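## Task

Take the yellow sponge off the desk and leave it resting on the top of the low shelf that sits below the green sign. The robot must not tip over or finish leaning, or the task fails. The sponge must stay there without the robot supporting it at the end.

## Robot and tools

ROBOT. A Rainbow Robotics RB-Y1: a two-wheel differential base with two rear casters (0.66 m long, 0.58 m wide, front edge 0.10 m ahead of the drive axle), a folding torso (leg with ankle, knee, hip), a head and two 7-joint arms with parallel grippers. Each arm is rated for 3 kg. The bent leg can poke out beyond the base's front edge. Loose objects may occasionally be nudged by an outside push.

FRAMES. Base frame: origin on the floor between the drive wheels, x forward, y left, z up. The reported chest, left_hand and right_hand positions are in this frame; chest is a spine point 0.08 m under the shoulders, its x along the facing direction, z up the spine. A hand point sits between its finger pads; fingers point along the hand's -z, close along its x. Printed hand positions can be off, more so when reaching far. Odometry is the base frame at scene start; base_odometry counts wheel rotation only, so slip shows as travel. Heading runs -3.142 to 3.142, positive = left.

execute_actions. Argument "actions": a list holding one action or none (empty = just report state and images). Argument "cameras": list of head_camera, left_wrist_camera, right_wrist_camera or all; omitted/null/["all"] gives every camera, [] gives none; the "pictures" line lists image order. An action may contain:
- "base": one command only. {"translate_m": d} is a straight relative drive of d metres from the current spot, positive forward, -3 to 3. {"rotate_rad": d} is a relative turn in place, positive counter-clockwise seen from above, -3.2 to 3.2. No sideways motion. A base move needing over 8.667 s at top speed is refused.
- "joints": a single dict keyed by joint name covering both arms, torso and head; each value is an absolute target (radians, or metres for grippers), not an offset. Ranges: torso_squat_rad 0 to 1.2 (larger lowers a level chest); torso_shift_rad -0.3 to 0.6 (positive pushes hips forward); torso_pitch_rad -0.2 to 1.4 (positive leans forward); torso_yaw_rad -1.5 to 1.5 (positive left). Shoulder_pitch -2.356 to 2.356 (0 hanging, negative swings forward/up/in); left_shoulder_roll_rad 0 to 3.141 (positive raises out left); right_shoulder_roll_rad -3.141 to 0 (negative raises out right); shoulder_yaw -2.094 to 2.094 (positive turns bent forearm left, both arms); elbow -2.617 to 0.01 (negative bends forward); forearm_roll -3.141 to 3.141 and hand_roll -2.705 to 2.705 (positive counter-clockwise from above on a hanging arm, both arms); wrist_pitch -1.57 to 1.919 (negative tips hand forward); left_gripper_m and right_gripper_m 0 to 0.1 (pad gap); head_pan_rad -0.523 to 0.523 (relative to chest, positive left); head_tilt_rad -0.35 to 1.57 (positive down). Done tolerance is ±0.02 for joints, ±0.004 for grippers.
- Torso combos must also hold: squat+shift <= 1.52; squat-shift+pitch <= 1.57; shift+0.5 pitch-0.4 squat <= 0.7; shift+0.3 pitch-0.5 squat <= 0.39. Violations leave commanded torso joints partway, "off_target".
- "speeds": caps for this action: translate_m 0.05 to 0.4 m/s, rotate_rad 0.1 to 1.509 rad/s (default is the maximum). "min_time_s" 0.1 to 8: a floor on each arm/head motion's duration.
Default top speeds: arm joints 1 rad/s (forearm_roll, wrist_pitch, hand_roll 1.5), head 1.5, squat and pitch 0.3, shift 0.15, torso yaw 0.6, grippers 0.1 m/s. One action lasts at most 15 s. All motions in an action start together. Unnamed joints or base may still be driving toward older targets. Unknown keys or out-of-range numbers reject the whole call with no motion.

wait: "seconds" 0 to 10; commands nothing new, returns state and images.
zoom_image: "camera" and "region" [x0, y0, x1, y1] in pixels from the top-left, at most 504x504, on that camera's latest full image.
finished_scene: "scene" = current scene number; ends it permanently after the last command is held and reports success. Only call once the object rests on the shelf unsupported.

RESULTS. base_status/joint_status per motion: "done" (base: wheels turned the commanded amount, slip possible); "off_target" (resting short, maybe still pushing); "limit_stop_at_<name>"; "contact_stop" (arms and torso only, hard resistance); "time_out" (took over 1.5x expected, torso 2.5x, plus 1 s, max 14 s); "stopped_with_arm"; "limit_stop_at_own_body" (self-collision guard). After contact_stop, time_out or stopped_with_arm, that whole group (torso joints; one arm's seven joints) freezes and forgets targets. "joint command not followed" plus a "cause:" line means an arm's targets were withheld for arm-arm collision; it may retry them later; grippers still move. on_its_own lists uncommanded motion; "held at" is the target held. A stop in one call cancels later motion calls in that reply.

CAUTIONS. To grasp, command a gap at least 0.005 m below the object's width; "off_target" on the gripper is then expected. After a stop, back off first in a separate action: arms, then torso; if both hands hold one object and the torso contact-stops at once with nothing in the way, resend all arm joints at their current joint_positions values, then the torso. The base does not halt on collisions and may keep shoving furniture; a leg pressing furniture can slide the robot back while reporting "done" and without odometry showing it. Never let the arms strike or squeeze each other, grippers included. Torque at the load limits (shoulders 61.6 N m, elbows 31.6, forearm_roll/wrist_pitch/hand_roll 22, load weight counted) freezes the robot 10 s. Held loads heat motors: MOTOR HOT from 65 °C, brakes and an OVER-TEMPERATURE FAULT at 80 °C; resend targets afterward. Heavy loads far forward can tip the robot with no protection. Avoid drops, slips, slams and hard pushes; brief, efficient motions are preferred.

Each tool is called by a JSON object that holds its "api" and its "payload".

## Session

I'll start by looking at the current state and the camera images.

{"api": "execute_actions", "payload": {"actions": []}}

Scene clock: 0.00 s.
base_odometry: x=+0.000 y=+0.000 heading=+0.000 (m, m, rad; odometry frame)
base_status: not commanded
joint_positions: torso_squat_rad=+0.350 torso_shift_rad=-0.001 torso_pitch_rad=+0.000 torso_yaw_rad=+0.000 left_shoulder_pitch_rad=-0.032 left_shoulder_roll_rad=+0.027 left_shoulder_yaw_rad=+0.025 left_elbow_rad=-0.148 left_forearm_roll_rad=-0.007 left_wrist_pitch_rad=+0.000 left_hand_roll_rad=-0.006 left_gripper_m=+0.101 right_shoulder_pitch_rad=+0.056 right_shoulder_roll_rad=-0.016 right_shoulder_yaw_rad=+0.000 right_elbow_rad=-0.217 right_forearm_roll_rad=-0.026 right_wrist_pitch_rad=+0.021 right_hand_roll_rad=-0.030 right_gripper_m=+0.100 head_pan_rad=+0.000 head_tilt_rad=+0.400
joint_status: not commanded
chest: x=-0.2288 y=+0.0002 z=+1.2475 quat_wxyz=(+1.000, +0.000, +0.000, +0.000) (m; base frame)
left_hand: x=-0.1330 y=+0.2415 z=+0.5685 quat_wxyz=(+0.996, +0.014, -0.090, -0.001) (m; base frame)
right_hand: x=-0.1681 y=-0.2338 z=+0.5647 quat_wxyz=(+0.997, -0.007, -0.072, -0.036) (m; base frame)
pictures: head_camera, left_wrist_camera, right_wrist_camera
Images, in order (width x height): head_camera 896x504, left_wrist_camera 644x364, right_wrist_camera 644x364.

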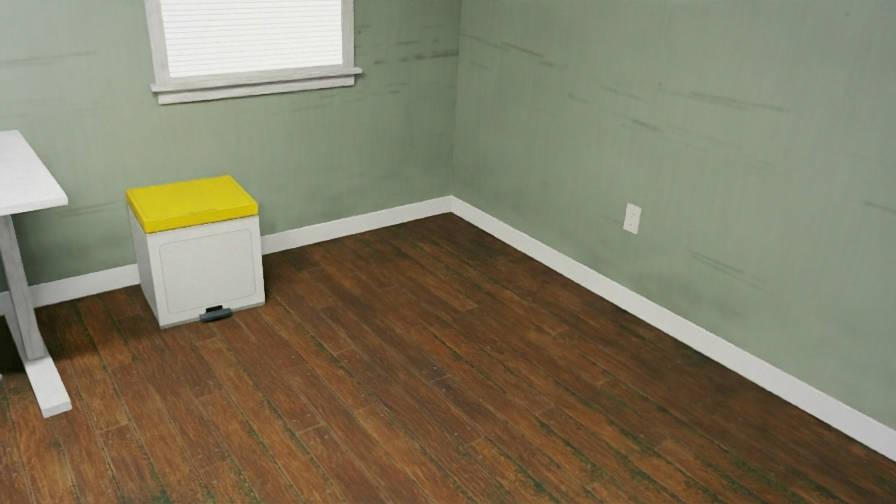

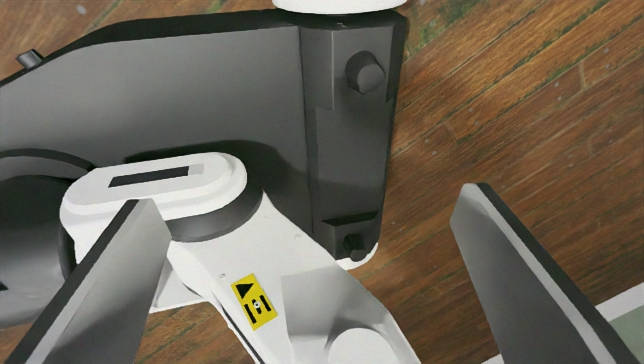

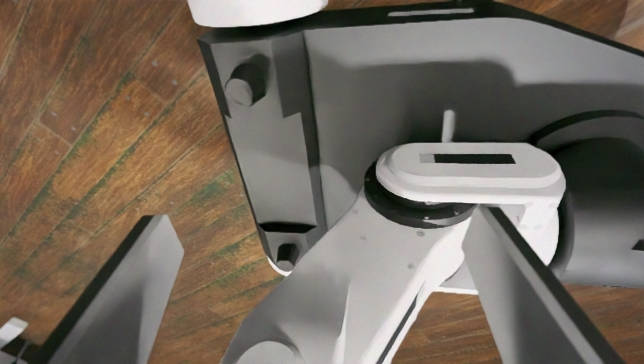

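{"api": "execute_actions", "payload": {"actions": [{"joints": {"head_pan_rad": 0.52, "head_tilt_rad": 0.3}}], "cameras": ["head_camera"]}}

Scene clock: 4.03 s.
base_odometry: x=+0.000 y=+0.000 heading=+0.000 (m, m, rad; odometry frame)
base_status: not commanded
joint_positions: torso_squat_rad=+0.350 torso_shift_rad=-0.001 torso_pitch_rad=+0.000 torso_yaw_rad=+0.000 left_shoulder_pitch_rad=-0.032 left_shoulder_roll_rad=+0.027 left_shoulder_yaw_rad=+0.025 left_elbow_rad=-0.148 left_forearm_roll_rad=-0.007 left_wrist_pitch_rad=+0.000 left_hand_roll_rad=-0.006 left_gripper_m=+0.101 right_shoulder_pitch_rad=+0.056 right_shoulder_roll_rad=-0.016 right_shoulder_yaw_rad=+0.000 right_elbow_rad=-0.217 right_forearm_roll_rad=-0.026 right_wrist_pitch_rad=+0.021 right_hand_roll_rad=-0.030 right_gripper_m=+0.100 head_pan_rad=+0.520 head_tilt_rad=+0.300
joint_status: all done
chest: x=-0.2288 y=+0.0002 z=+1.2475 quat_wxyz=(+1.000, +0.000, +0.000, +0.000) (m; base frame)
left_hand: x=-0.1330 y=+0.2415 z=+0.5685 quat_wxyz=(+0.996, +0.014, -0.090, -0.001) (m; base frame)
right_hand: x=-0.1681 y=-0.2338 z=+0.5647 quat_wxyz=(+0.997, -0.007, -0.072, -0.036) (m; base frame)
pictures: head_camera
Images, in order (width x height): head_camera 896x504.

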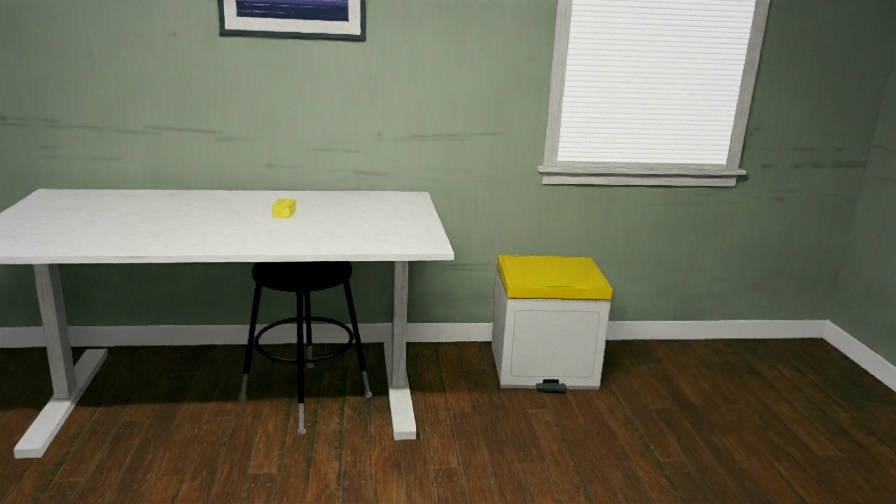

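{"api": "zoom_image", "payload": {"camera": "head_camera", "region": [0, 150, 500, 480]}}

{"api": "zoom_image", "payload": {"camera": "head_camera", "region": [240, 180, 340, 240]}}

{"api": "zoom_image", "payload": {"camera": "head_camera", "region": [480, 0, 896, 420]}}

Region (0, 150, 500, 480) of head_camera's 896x504 image, scaled by 1.008, with more detail than that image has; it fills the top 333 rows of this view, and the rest is white.

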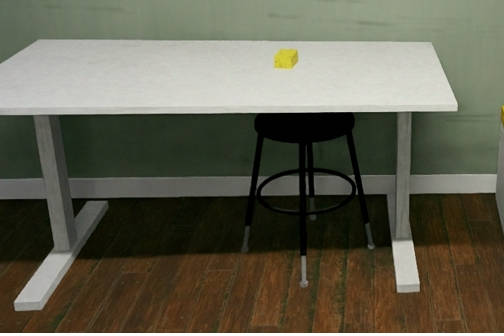

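Region (240, 180, 340, 240) of head_camera's 896x504 image, scaled by 5.040, with more detail than that image has; it fills the top 302 rows of this view, and the rest is white.

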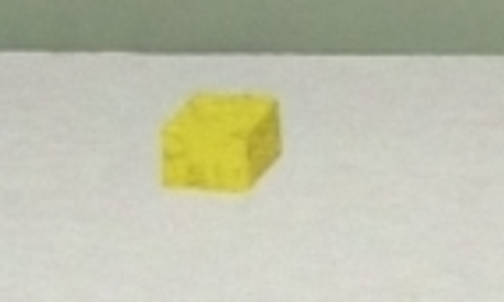

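Region (480, 0, 896, 420) of head_camera's 896x504 image, scaled by 1.200, with more detail than that image has; it fills the left 499 columns of this view, and the rest is white.

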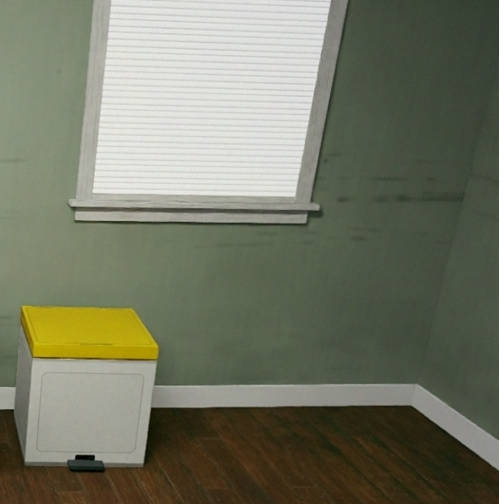

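{"api": "execute_actions", "payload": {"actions": [{"base": {"rotate_rad": 0.78}, "joints": {"head_pan_rad": 0.52, "head_tilt_rad": 0.25, "torso_yaw_rad": 0.3, "torso_squat_rad": 0.15}}], "cameras": ["head_camera"]}}

Scene clock: 127.10 s.
base_odometry: x=+0.000 y=+0.000 heading=+0.780 (m, m, rad; odometry frame)
base_status: done
joint_positions: torso_squat_rad=+0.150 torso_shift_rad=-0.001 torso_pitch_rad=+0.000 torso_yaw_rad=+0.300 left_shoulder_pitch_rad=-0.032 left_shoulder_roll_rad=+0.027 left_shoulder_yaw_rad=+0.025 left_elbow_rad=-0.148 left_forearm_roll_rad=-0.007 left_wrist_pitch_rad=+0.000 left_hand_roll_rad=-0.006 left_gripper_m=+0.101 right_shoulder_pitch_rad=+0.056 right_shoulder_roll_rad=-0.016 right_shoulder_yaw_rad=+0.000 right_elbow_rad=-0.217 right_forearm_roll_rad=-0.026 right_wrist_pitch_rad=+0.021 right_hand_roll_rad=-0.030 right_gripper_m=+0.100 head_pan_rad=+0.520 head_tilt_rad=+0.250
joint_status: all done
chest: x=-0.2288 y=+0.0002 z=+1.2821 quat_wxyz=(+0.989, +0.000, +0.000, +0.149) (m; base frame)
left_hand: x=-0.2089 y=+0.2590 z=+0.6030 quat_wxyz=(+0.985, +0.028, -0.086, +0.148) (m; base frame)
right_hand: x=-0.1018 y=-0.2055 z=+0.5993 quat_wxyz=(+0.991, +0.004, -0.072, +0.113) (m; base frame)
pictures: head_camera
Images, in order (width x height): head_camera 896x504.

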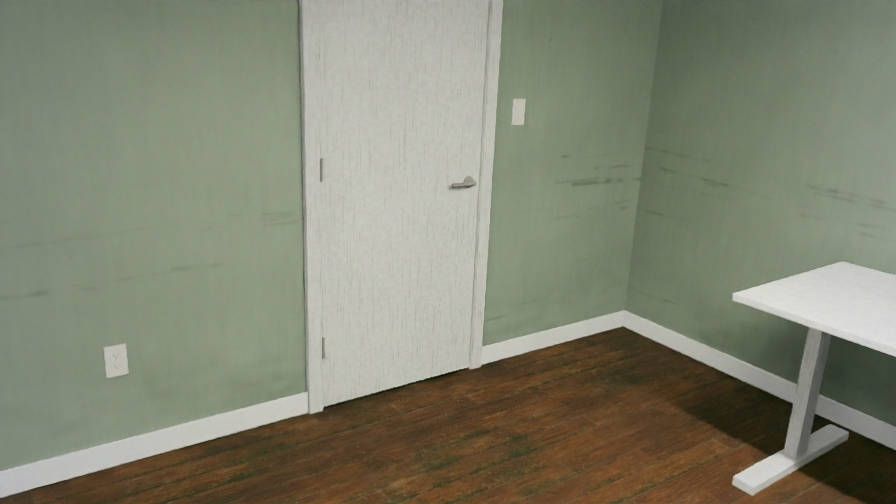

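{"api": "execute_actions", "payload": {"actions": [{"joints": {"head_pan_rad": 0.0, "head_tilt_rad": 0.75, "torso_yaw_rad": 0.0}}], "cameras": ["head_camera"]}}

Scene clock: 137.03 s.
base_odometry: x=+0.000 y=+0.000 heading=+0.780 (m, m, rad; odometry frame)
base_status: not commanded
joint_positions: torso_squat_rad=+0.150 torso_shift_rad=-0.001 torso_pitch_rad=+0.000 torso_yaw_rad=+0.000 left_shoulder_pitch_rad=-0.032 left_shoulder_roll_rad=+0.027 left_shoulder_yaw_rad=+0.025 left_elbow_rad=-0.148 left_forearm_roll_rad=-0.007 left_wrist_pitch_rad=+0.000 left_hand_roll_rad=-0.006 left_gripper_m=+0.101 right_shoulder_pitch_rad=+0.056 right_shoulder_roll_rad=-0.016 right_shoulder_yaw_rad=+0.000 right_elbow_rad=-0.217 right_forearm_roll_rad=-0.026 right_wrist_pitch_rad=+0.021 right_hand_roll_rad=-0.030 right_gripper_m=+0.100 head_pan_rad=+0.000 head_tilt_rad=+0.750
joint_status: all done
chest: x=-0.2288 y=+0.0002 z=+1.2821 quat_wxyz=(+1.000, +0.000, +0.000, +0.000) (m; base frame)
left_hand: x=-0.1331 y=+0.2416 z=+0.6031 quat_wxyz=(+0.996, +0.014, -0.090, -0.001) (m; base frame)
right_hand: x=-0.1681 y=-0.2338 z=+0.5993 quat_wxyz=(+0.997, -0.007, -0.072, -0.036) (m; base frame)
pictures: head_camera
Images, in order (width x height): head_camera 896x504.

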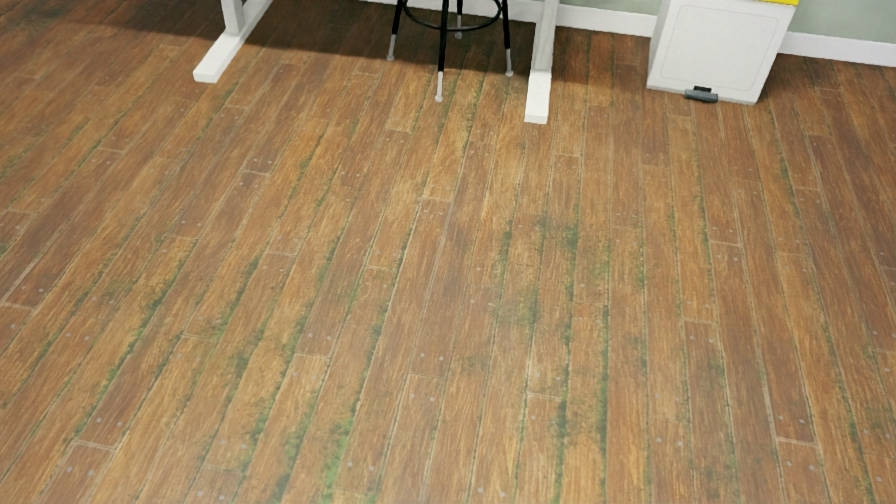

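{"api": "execute_actions", "payload": {"actions": [{"base": {"translate_m": 1.6}, "joints": {"head_tilt_rad": 0.65}}], "cameras": ["head_camera"]}}

Scene clock: 162.47 s.
base_odometry: x=+1.137 y=+1.125 heading=+0.780 (m, m, rad; odometry frame)
base_status: done
joint_positions: torso_squat_rad=+0.150 torso_shift_rad=-0.001 torso_pitch_rad=+0.000 torso_yaw_rad=+0.000 left_shoulder_pitch_rad=-0.032 left_shoulder_roll_rad=+0.027 left_shoulder_yaw_rad=+0.025 left_elbow_rad=-0.148 left_forearm_roll_rad=-0.007 left_wrist_pitch_rad=+0.000 left_hand_roll_rad=-0.006 left_gripper_m=+0.101 right_shoulder_pitch_rad=+0.056 right_shoulder_roll_rad=-0.016 right_shoulder_yaw_rad=+0.000 right_elbow_rad=-0.217 right_forearm_roll_rad=-0.026 right_wrist_pitch_rad=+0.021 right_hand_roll_rad=-0.030 right_gripper_m=+0.100 head_pan_rad=+0.000 head_tilt_rad=+0.650
joint_status: all done
chest: x=-0.2287 y=+0.0002 z=+1.2821 quat_wxyz=(+1.000, +0.000, +0.000, +0.000) (m; base frame)
left_hand: x=-0.1331 y=+0.2416 z=+0.6031 quat_wxyz=(+0.996, +0.014, -0.089, -0.001) (m; base frame)
right_hand: x=-0.1679 y=-0.2338 z=+0.5993 quat_wxyz=(+0.997, -0.007, -0.072, -0.036) (m; base frame)
pictures: head_camera
Images, in order (width x height): head_camera 896x504.

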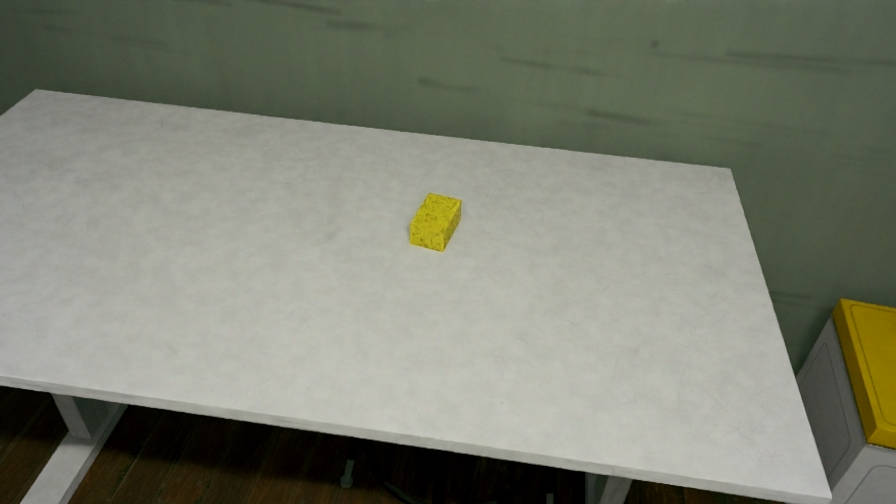

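{"api": "zoom_image", "payload": {"camera": "head_camera", "region": [385, 180, 485, 265]}}

{"api": "zoom_image", "payload": {"camera": "head_camera", "region": [696, 140, 896, 504]}}

{"api": "zoom_image", "payload": {"camera": "head_camera", "region": [0, 60, 250, 504]}}

Region (385, 180, 485, 265) of head_camera's 896x504 image, scaled by 5.040, with more detail than that image has; it fills the top 428 rows of this view, and the rest is white.

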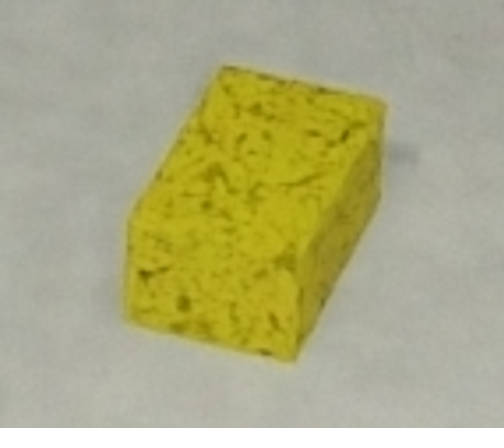

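Region (696, 140, 896, 504) of head_camera's 896x504 image, scaled by 1.385, with more detail than that image has; it fills the left 277 columns of this view, and the rest is white.

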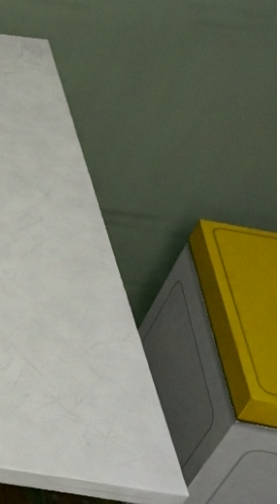

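Region (0, 60, 250, 504) of head_camera's 896x504 image, scaled by 1.135, with more detail than that image has; it fills the left 284 columns of this view, and the rest is white.

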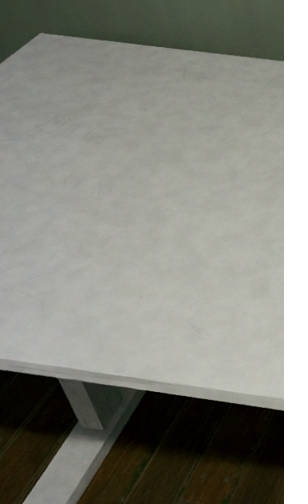

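{"api": "execute_actions", "payload": {"actions": [{"joints": {"left_shoulder_pitch_rad": -1.40, "left_shoulder_roll_rad": 0.20, "left_shoulder_yaw_rad": -0.359, "left_elbow_rad": -1.03, "left_forearm_roll_rad": 0.16, "left_wrist_pitch_rad": 1.063, "left_hand_roll_rad": -1.205, "torso_pitch_rad": 0.4, "head_tilt_rad": 0.35}}], "cameras": ["head_camera", "left_wrist_camera"]}}

{"api": "execute_actions", "payload": {"actions": [{"base": {"translate_m": 0.32}, "joints": {"torso_pitch_rad": 0.7}}]}}

Scene clock: 284.63 s.
base_odometry: x=+1.137 y=+1.125 heading=+0.780 (m, m, rad; odometry frame)
base_status: not commanded
joint_positions: torso_squat_rad=+0.150 torso_shift_rad=-0.001 torso_pitch_rad=+0.400 torso_yaw_rad=+0.000 left_shoulder_pitch_rad=-1.400 left_shoulder_roll_rad=+0.200 left_shoulder_yaw_rad=-0.359 left_elbow_rad=-1.030 left_forearm_roll_rad=+0.160 left_wrist_pitch_rad=+1.063 left_hand_roll_rad=-1.205 left_gripper_m=+0.101 right_shoulder_pitch_rad=+0.056 right_shoulder_roll_rad=-0.016 right_shoulder_yaw_rad=+0.000 right_elbow_rad=-0.217 right_forearm_roll_rad=-0.026 right_wrist_pitch_rad=+0.021 right_hand_roll_rad=-0.030 right_gripper_m=+0.100 head_pan_rad=+0.000 head_tilt_rad=+0.350
joint_status: all done
chest: x=-0.1081 y=+0.0002 z=+1.2576 quat_wxyz=(+0.980, +0.000, +0.199, +0.000) (m; base frame)
left_hand: x=+0.5402 y=-0.0059 z=+1.0860 quat_wxyz=(+0.522, +0.279, -0.310, -0.744) (m; base frame)
right_hand: x=-0.3183 y=-0.2338 z=+0.6052 quat_wxyz=(+0.991, -0.014, +0.128, -0.034) (m; base frame)
pictures: head_camera, left_wrist_camera
Images, in order (width x height): head_camera 896x504, left_wrist_camera 644x364.

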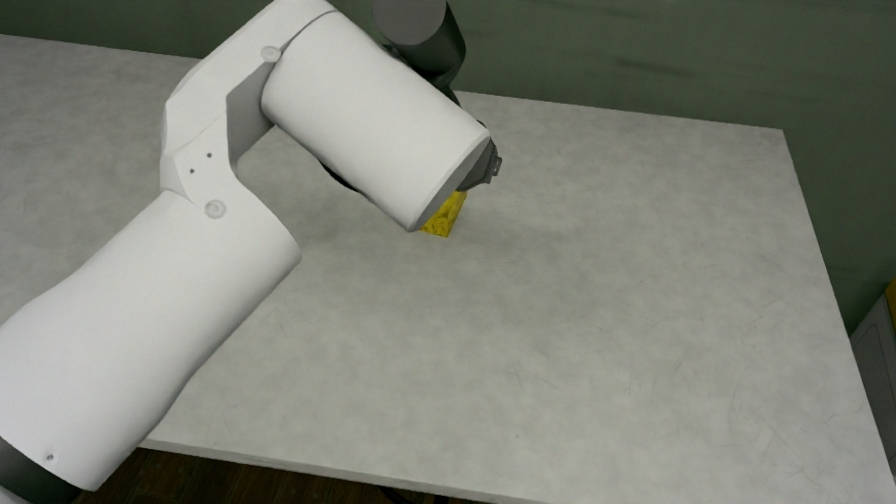

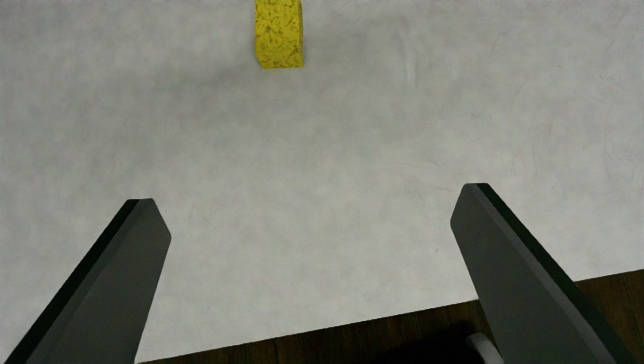

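Scene clock: 286.73 s.
base_odometry: x=+1.364 y=+1.351 heading=+0.781 (m, m, rad; odometry frame)
base_status: done
joint_positions: torso_squat_rad=+0.150 torso_shift_rad=-0.001 torso_pitch_rad=+0.700 torso_yaw_rad=+0.000 left_shoulder_pitch_rad=-1.400 left_shoulder_roll_rad=+0.200 left_shoulder_yaw_rad=-0.359 left_elbow_rad=-1.030 left_forearm_roll_rad=+0.160 left_wrist_pitch_rad=+1.063 left_hand_roll_rad=-1.205 left_gripper_m=+0.101 right_shoulder_pitch_rad=+0.056 right_shoulder_roll_rad=-0.016 right_shoulder_yaw_rad=+0.000 right_elbow_rad=-0.217 right_forearm_roll_rad=-0.026 right_wrist_pitch_rad=+0.021 right_hand_roll_rad=-0.030 right_gripper_m=+0.100 head_pan_rad=+0.000 head_tilt_rad=+0.350
joint_status: all done
chest: x=-0.0291 y=+0.0002 z=+1.2092 quat_wxyz=(+0.939, +0.000, +0.343, +0.000) (m; base frame)
left_hand: x=+0.5394 y=-0.0058 z=+0.8534 quat_wxyz=(+0.562, +0.165, -0.228, -0.778) (m; base frame)
right_hand: x=-0.4229 y=-0.2338 z=+0.6481 quat_wxyz=(+0.961, -0.019, +0.275, -0.031) (m; base frame)
pictures: head_camera, left_wrist_camera, right_wrist_camera
Images, in order (width x height): head_camera 896x504, left_wrist_camera 644x364, right_wrist_camera 644x364.

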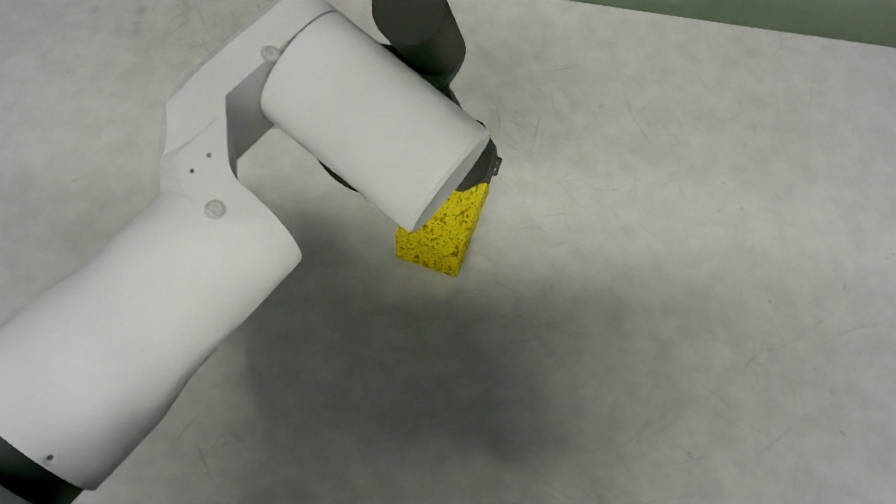

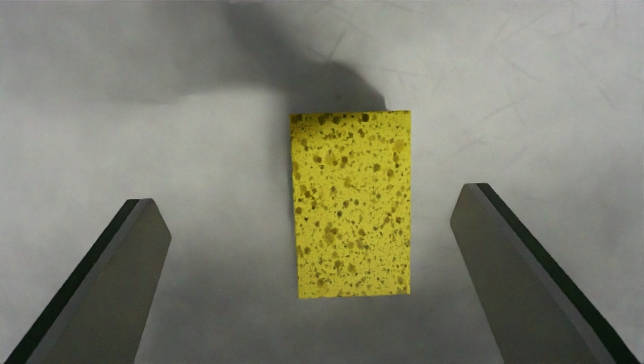

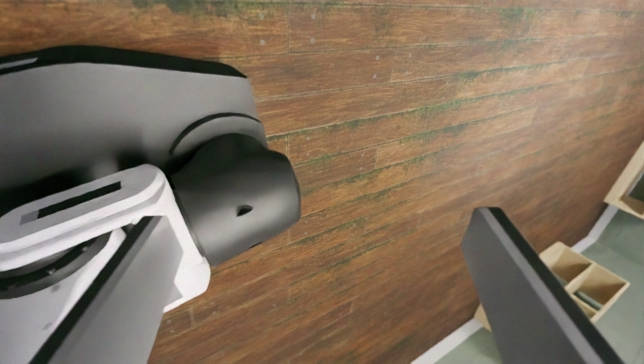

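{"api": "execute_actions", "payload": {"actions": [{"base": {"rotate_rad": -0.045}, "joints": {"torso_squat_rad": 0.43}}], "cameras": ["head_camera", "left_wrist_camera"]}}

Scene clock: 347.27 s.
base_odometry: x=+1.365 y=+1.351 heading=+0.737 (m, m, rad; odometry frame)
base_status: done
joint_positions: torso_squat_rad=+0.430 torso_shift_rad=-0.001 torso_pitch_rad=+0.700 torso_yaw_rad=+0.000 left_shoulder_pitch_rad=-1.400 left_shoulder_roll_rad=+0.200 left_shoulder_yaw_rad=-0.359 left_elbow_rad=-1.030 left_forearm_roll_rad=+0.160 left_wrist_pitch_rad=+1.063 left_hand_roll_rad=-1.205 left_gripper_m=+0.101 right_shoulder_pitch_rad=+0.056 right_shoulder_roll_rad=-0.016 right_shoulder_yaw_rad=+0.000 right_elbow_rad=-0.217 right_forearm_roll_rad=-0.026 right_wrist_pitch_rad=+0.021 right_hand_roll_rad=-0.030 right_gripper_m=+0.100 head_pan_rad=+0.000 head_tilt_rad=+0.350
joint_status: all done
chest: x=-0.0293 y=+0.0002 z=+1.1534 quat_wxyz=(+0.939, +0.000, +0.343, +0.000) (m; base frame)
left_hand: x=+0.5394 y=-0.0057 z=+0.7978 quat_wxyz=(+0.562, +0.165, -0.228, -0.778) (m; base frame)
right_hand: x=-0.4228 y=-0.2338 z=+0.5922 quat_wxyz=(+0.961, -0.019, +0.274, -0.031) (m; base frame)
pictures: head_camera, left_wrist_camera
Images, in order (width x height): head_camera 896x504, left_wrist_camera 644x364.

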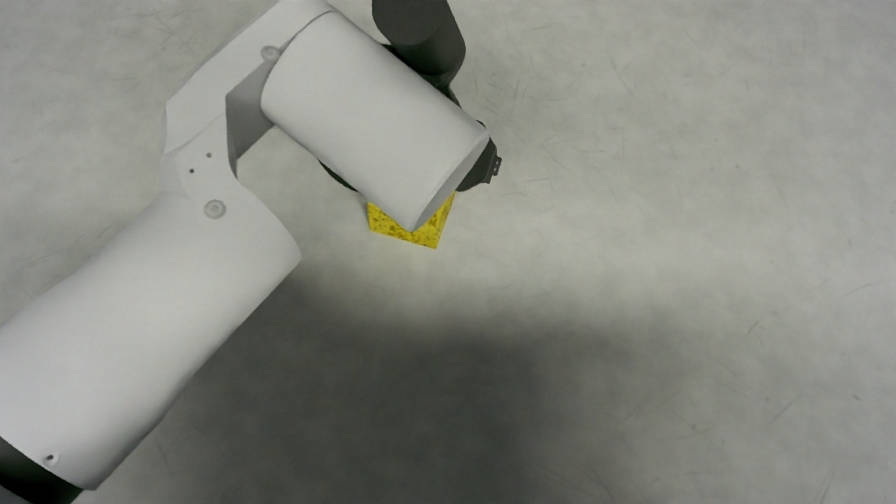

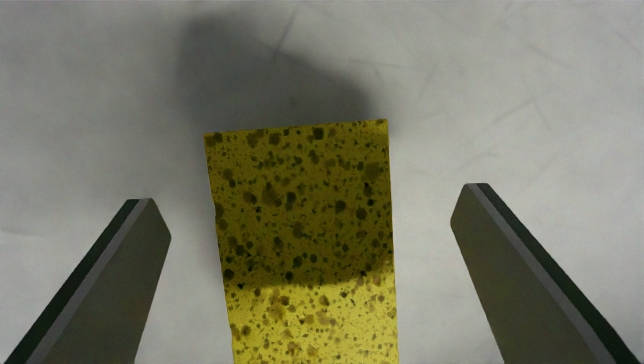

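{"api": "execute_actions", "payload": {"actions": [{"joints": {"torso_squat_rad": 0.523, "left_gripper_m": 0.082}}], "cameras": ["left_wrist_camera"]}}

Scene clock: 364.57 s.
base_odometry: x=+1.365 y=+1.351 heading=+0.737 (m, m, rad; odometry frame)
base_status: not commanded
joint_positions: torso_squat_rad=+0.523 torso_shift_rad=-0.001 torso_pitch_rad=+0.700 torso_yaw_rad=+0.000 left_shoulder_pitch_rad=-1.400 left_shoulder_roll_rad=+0.200 left_shoulder_yaw_rad=-0.359 left_elbow_rad=-1.030 left_forearm_roll_rad=+0.160 left_wrist_pitch_rad=+1.063 left_hand_roll_rad=-1.205 left_gripper_m=+0.082 right_shoulder_pitch_rad=+0.056 right_shoulder_roll_rad=-0.016 right_shoulder_yaw_rad=+0.000 right_elbow_rad=-0.217 right_forearm_roll_rad=-0.026 right_wrist_pitch_rad=+0.021 right_hand_roll_rad=-0.030 right_gripper_m=+0.100 head_pan_rad=+0.000 head_tilt_rad=+0.350
joint_status: all done
chest: x=-0.0292 y=+0.0002 z=+1.1236 quat_wxyz=(+0.939, +0.000, +0.343, +0.000) (m; base frame)
left_hand: x=+0.5394 y=-0.0057 z=+0.7679 quat_wxyz=(+0.562, +0.165, -0.228, -0.778) (m; base frame)
right_hand: x=-0.4228 y=-0.2338 z=+0.5624 quat_wxyz=(+0.961, -0.019, +0.274, -0.031) (m; base frame)
pictures: left_wrist_camera
Images, in order (width x height): left_wrist_camera 644x364.

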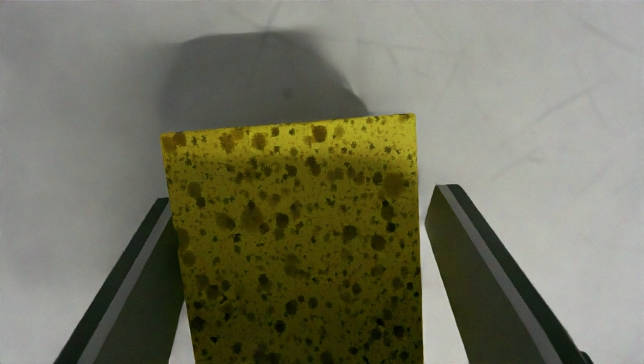

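The fingers straddle the sponge. Closing the gripper.

{"api": "execute_actions", "payload": {"actions": [{"joints": {"left_gripper_m": 0.045}}], "cameras": ["left_wrist_camera", "right_wrist_camera"]}}

Scene clock: 367.43 s.
base_odometry: x=+1.365 y=+1.351 heading=+0.737 (m, m, rad; odometry frame)
base_status: not commanded
joint_positions: torso_squat_rad=+0.523 torso_shift_rad=-0.001 torso_pitch_rad=+0.700 torso_yaw_rad=+0.000 left_shoulder_pitch_rad=-1.400 left_shoulder_roll_rad=+0.200 left_shoulder_yaw_rad=-0.359 left_elbow_rad=-1.030 left_forearm_roll_rad=+0.160 left_wrist_pitch_rad=+1.063 left_hand_roll_rad=-1.205 left_gripper_m=+0.060 right_shoulder_pitch_rad=+0.056 right_shoulder_roll_rad=-0.016 right_shoulder_yaw_rad=+0.000 right_elbow_rad=-0.217 right_forearm_roll_rad=-0.026 right_wrist_pitch_rad=+0.021 right_hand_roll_rad=-0.030 right_gripper_m=+0.100 head_pan_rad=+0.000 head_tilt_rad=+0.350
joint_status: left_gripper_m off_target (ended at +0.060, target +0.045)
chest: x=-0.0292 y=+0.0002 z=+1.1236 quat_wxyz=(+0.939, +0.000, +0.343, +0.000) (m; base frame)
left_hand: x=+0.5394 y=-0.0057 z=+0.7679 quat_wxyz=(+0.562, +0.165, -0.228, -0.778) (m; base frame)
right_hand: x=-0.4228 y=-0.2338 z=+0.5624 quat_wxyz=(+0.961, -0.019, +0.274, -0.031) (m; base frame)
pictures: left_wrist_camera, right_wrist_camera
Images, in order (width x height): left_wrist_camera 644x364, right_wrist_camera 644x364.

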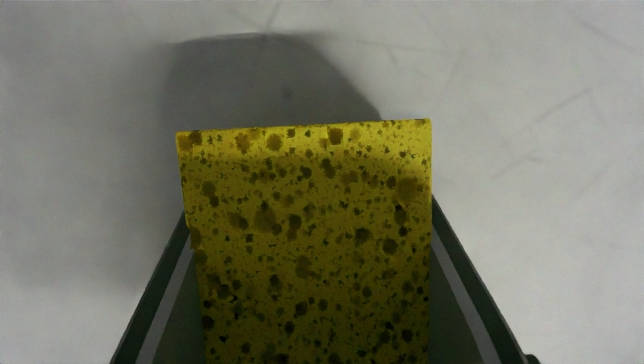

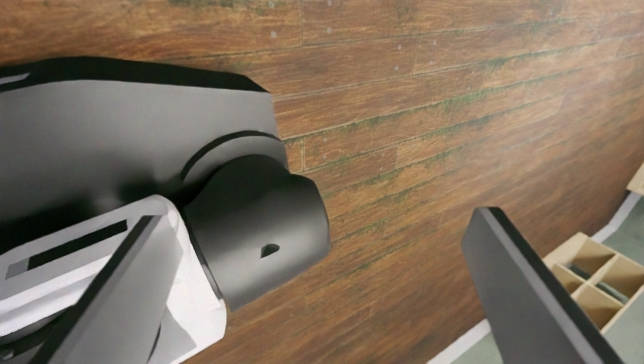

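{"api": "execute_actions", "payload": {"actions": [{"base": {"translate_m": -0.9}, "joints": {"torso_pitch_rad": 0.15, "torso_squat_rad": 0.35, "left_gripper_m": 0.045}}], "cameras": ["left_wrist_camera"]}}

{"api": "execute_actions", "payload": {"actions": [{"base": {"rotate_rad": 2.8}, "joints": {"torso_pitch_rad": 0.0, "head_tilt_rad": 0.2, "left_shoulder_pitch_rad": -0.1, "left_shoulder_roll_rad": 0.12, "left_shoulder_yaw_rad": 0.0, "left_elbow_rad": -0.5, "left_forearm_roll_rad": 0.0, "left_wrist_pitch_rad": 0.3, "left_hand_roll_rad": -1.5, "left_gripper_m": 0.045}, "min_time_s": 2.5}], "cameras": ["head_camera", "left_wrist_camera"]}}

Scene clock: 394.97 s.
base_odometry: x=+0.698 y=+0.746 heading=+0.736 (m, m, rad; odometry frame)
base_status: done
joint_positions: torso_squat_rad=+0.350 torso_shift_rad=-0.001 torso_pitch_rad=+0.150 torso_yaw_rad=+0.000 left_shoulder_pitch_rad=-1.400 left_shoulder_roll_rad=+0.200 left_shoulder_yaw_rad=-0.359 left_elbow_rad=-1.030 left_forearm_roll_rad=+0.160 left_wrist_pitch_rad=+1.063 left_hand_roll_rad=-1.205 left_gripper_m=+0.060 right_shoulder_pitch_rad=+0.056 right_shoulder_roll_rad=-0.016 right_shoulder_yaw_rad=+0.000 right_elbow_rad=-0.217 right_forearm_roll_rad=-0.026 right_wrist_pitch_rad=+0.021 right_hand_roll_rad=-0.030 right_gripper_m=+0.100 head_pan_rad=+0.000 head_tilt_rad=+0.350
joint_status: left_gripper_m off_target (ended at +0.060, target +0.045); the others done
chest: x=-0.1824 y=+0.0002 z=+1.2440 quat_wxyz=(+0.997, +0.000, +0.075, +0.000) (m; base frame)
left_hand: x=+0.4883 y=-0.0057 z=+1.2381 quat_wxyz=(+0.479, +0.370, -0.372, -0.704) (m; base frame)
right_hand: x=-0.2247 y=-0.2338 z=+0.5598 quat_wxyz=(+0.999, -0.010, +0.003, -0.035) (m; base frame)
pictures: left_wrist_camera
Images, in order (width x height): left_wrist_camera 644x364.

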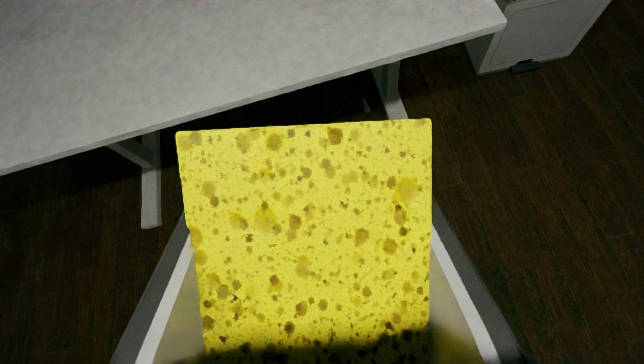

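Scene clock: 400.17 s.
base_odometry: x=+0.698 y=+0.746 heading=-2.748 (m, m, rad; odometry frame)
base_status: done
joint_positions: torso_squat_rad=+0.350 torso_shift_rad=-0.001 torso_pitch_rad=+0.000 torso_yaw_rad=+0.000 left_shoulder_pitch_rad=-0.100 left_shoulder_roll_rad=+0.120 left_shoulder_yaw_rad=+0.000 left_elbow_rad=-0.500 left_forearm_roll_rad=+0.000 left_wrist_pitch_rad=+0.300 left_hand_roll_rad=-1.500 left_gripper_m=+0.060 right_shoulder_pitch_rad=+0.056 right_shoulder_roll_rad=-0.016 right_shoulder_yaw_rad=+0.000 right_elbow_rad=-0.217 right_forearm_roll_rad=-0.026 right_wrist_pitch_rad=+0.021 right_hand_roll_rad=-0.030 right_gripper_m=+0.100 head_pan_rad=+0.000 head_tilt_rad=+0.200
joint_status: left_gripper_m off_target (ended at +0.060, target +0.045); the others done
chest: x=-0.2287 y=+0.0002 z=+1.2475 quat_wxyz=(+1.000, +0.000, +0.000, +0.000) (m; base frame)
left_hand: x=+0.0146 y=+0.3015 z=+0.6107 quat_wxyz=(+0.709, +0.143, -0.068, -0.688) (m; base frame)
right_hand: x=-0.1682 y=-0.2338 z=+0.5647 quat_wxyz=(+0.997, -0.007, -0.072, -0.036) (m; base frame)
pictures: head_camera, left_wrist_camera
Images, in order (width x height): head_camera 896x504, left_wrist_camera 644x364.

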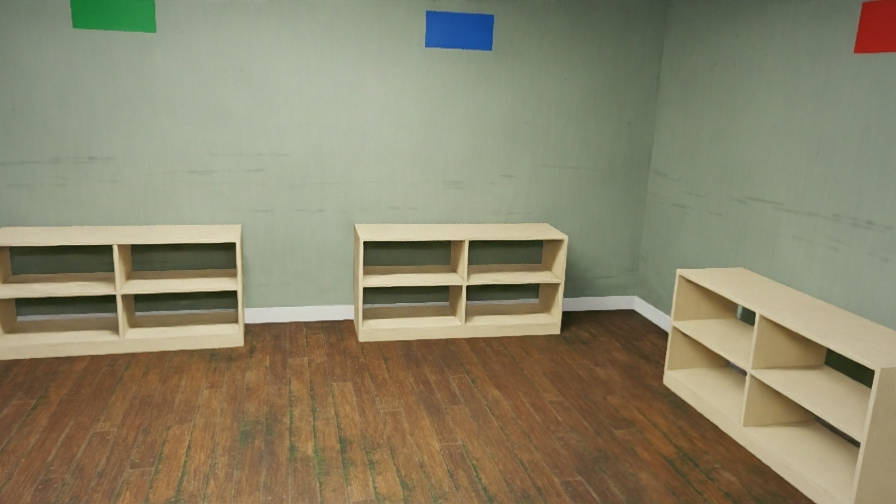

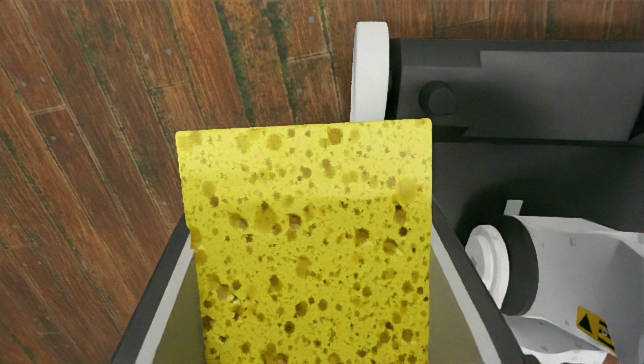

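{"api": "zoom_image", "payload": {"camera": "head_camera", "region": [0, 200, 280, 380]}}

{"api": "zoom_image", "payload": {"camera": "head_camera", "region": [330, 200, 610, 380]}}

Region (0, 200, 280, 380) of head_camera's 896x504 image, scaled by 1.800, with more detail than that image has; it fills the top 324 rows of this view, and the rest is white.

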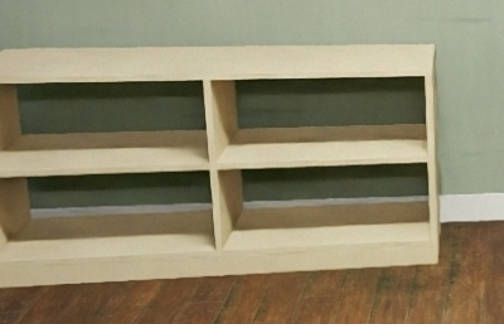

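Region (330, 200, 610, 380) of head_camera's 896x504 image, scaled by 1.800, with more detail than that image has; it fills the top 324 rows of this view, and the rest is white.

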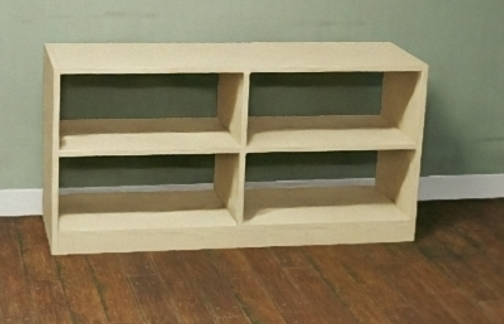

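{"api": "execute_actions", "payload": {"actions": [{"base": {"rotate_rad": 0.40}, "joints": {"head_tilt_rad": 0.45}}], "cameras": ["head_camera"]}}

Scene clock: 522.40 s.
base_odometry: x=+0.698 y=+0.746 heading=-2.348 (m, m, rad; odometry frame)
base_status: done
joint_positions: torso_squat_rad=+0.350 torso_shift_rad=-0.001 torso_pitch_rad=+0.000 torso_yaw_rad=+0.000 left_shoulder_pitch_rad=-0.100 left_shoulder_roll_rad=+0.120 left_shoulder_yaw_rad=+0.000 left_elbow_rad=-0.500 left_forearm_roll_rad=+0.000 left_wrist_pitch_rad=+0.300 left_hand_roll_rad=-1.500 left_gripper_m=+0.060 right_shoulder_pitch_rad=+0.056 right_shoulder_roll_rad=-0.016 right_shoulder_yaw_rad=+0.000 right_elbow_rad=-0.217 right_forearm_roll_rad=-0.026 right_wrist_pitch_rad=+0.021 right_hand_roll_rad=-0.030 right_gripper_m=+0.100 head_pan_rad=+0.000 head_tilt_rad=+0.450
joint_status: all done
chest: x=-0.2287 y=+0.0002 z=+1.2475 quat_wxyz=(+1.000, +0.000, +0.000, +0.000) (m; base frame)
left_hand: x=+0.0146 y=+0.3015 z=+0.6107 quat_wxyz=(+0.709, +0.143, -0.068, -0.688) (m; base frame)
right_hand: x=-0.1682 y=-0.2338 z=+0.5647 quat_wxyz=(+0.997, -0.007, -0.072, -0.036) (m; base frame)
pictures: head_camera
Images, in order (width x height): head_camera 896x504.

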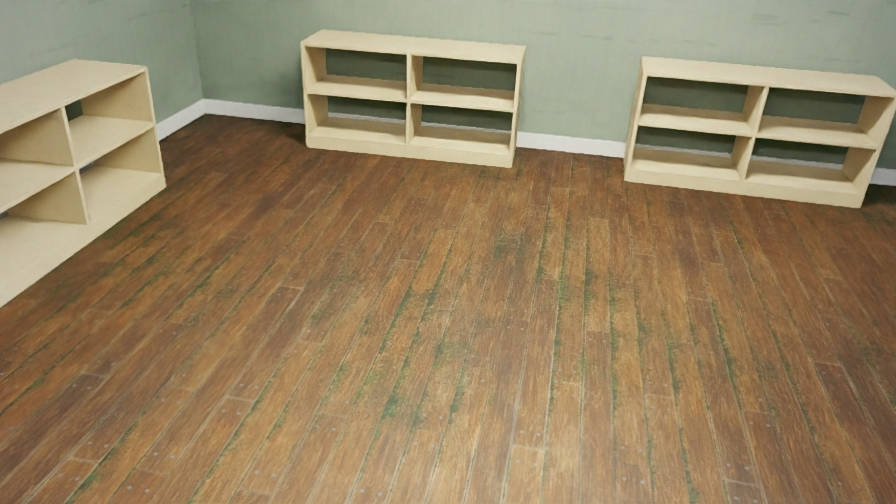

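{"api": "execute_actions", "payload": {"actions": [{"base": {"translate_m": 3.0}, "joints": {"torso_pitch_rad": 0.7, "torso_squat_rad": 0.55, "head_tilt_rad": 0.16, "left_shoulder_pitch_rad": -1.40, "left_shoulder_roll_rad": 0.20, "left_shoulder_yaw_rad": -0.359, "left_elbow_rad": -1.03, "left_forearm_roll_rad": 0.16, "left_wrist_pitch_rad": 1.063, "left_hand_roll_rad": -1.205, "left_gripper_m": 0.045, "right_shoulder_pitch_rad": 0.2, "right_shoulder_roll_rad": -0.05, "right_shoulder_yaw_rad": 0.0, "right_elbow_rad": -1.416, "right_forearm_roll_rad": 0.0, "right_wrist_pitch_rad": -1.043, "right_hand_roll_rad": 0.0}, "min_time_s": 4}]}}

Scene clock: 541.87 s.
base_odometry: x=-1.405 y=-1.393 heading=-2.348 (m, m, rad; odometry frame)
base_status: done
joint_positions: torso_squat_rad=+0.550 torso_shift_rad=-0.001 torso_pitch_rad=+0.700 torso_yaw_rad=+0.000 left_shoulder_pitch_rad=-1.400 left_shoulder_roll_rad=+0.200 left_shoulder_yaw_rad=-0.359 left_elbow_rad=-1.030 left_forearm_roll_rad=+0.160 left_wrist_pitch_rad=+1.063 left_hand_roll_rad=-1.205 left_gripper_m=+0.060 right_shoulder_pitch_rad=+0.200 right_shoulder_roll_rad=-0.050 right_shoulder_yaw_rad=+0.000 right_elbow_rad=-1.416 right_forearm_roll_rad=+0.000 right_wrist_pitch_rad=-1.043 right_hand_roll_rad=+0.000 right_gripper_m=+0.100 head_pan_rad=+0.000 head_tilt_rad=+0.160
joint_status: left_gripper_m off_target (ended at +0.060, target +0.045); the others done
chest: x=-0.0291 y=+0.0002 z=+1.1139 quat_wxyz=(+0.939, +0.000, +0.343, +0.000) (m; base frame)
left_hand: x=+0.5394 y=-0.0057 z=+0.7580 quat_wxyz=(+0.562, +0.165, -0.228, -0.778) (m; base frame)
right_hand: x=+0.1599 y=-0.2559 z=+0.7415 quat_wxyz=(+0.707, -0.032, -0.706, +0.025) (m; base frame)
pictures: head_camera, left_wrist_camera, right_wrist_camera
Images, in order (width x height): head_camera 896x504, left_wrist_camera 644x364, right_wrist_camera 644x364.

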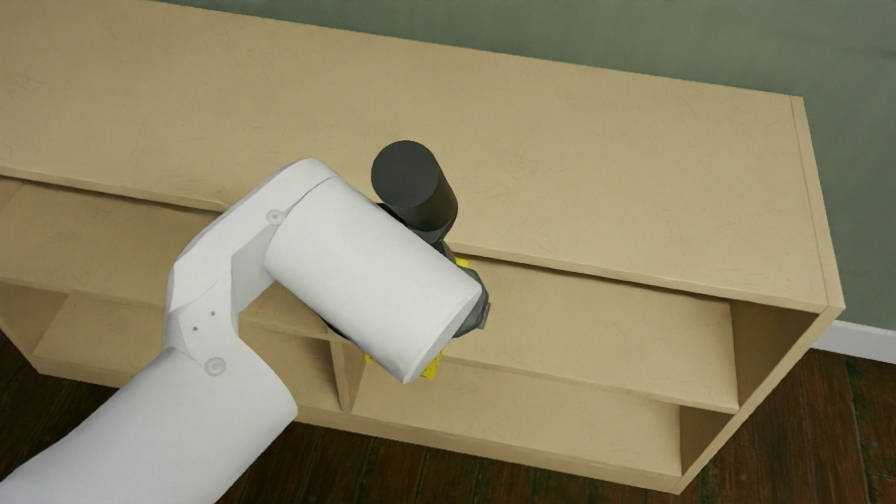

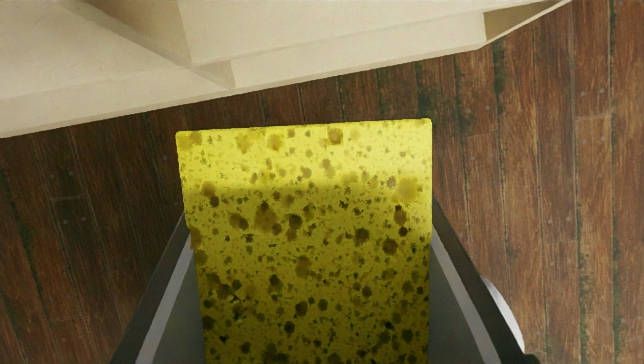

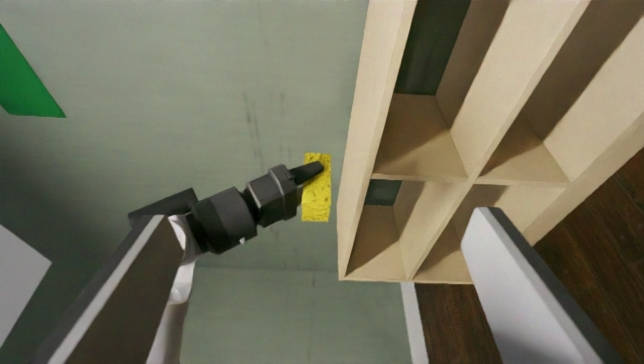

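{"api": "zoom_image", "payload": {"camera": "right_wrist_camera", "region": [260, 120, 420, 290]}}

Region (260, 120, 420, 290) of right_wrist_camera's 644x364 image, scaled by 2.965, with more detail than that image has; it fills the left 474 columns of this view, and the rest is white.

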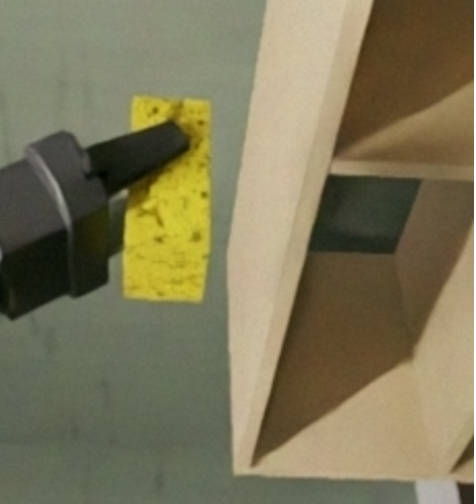

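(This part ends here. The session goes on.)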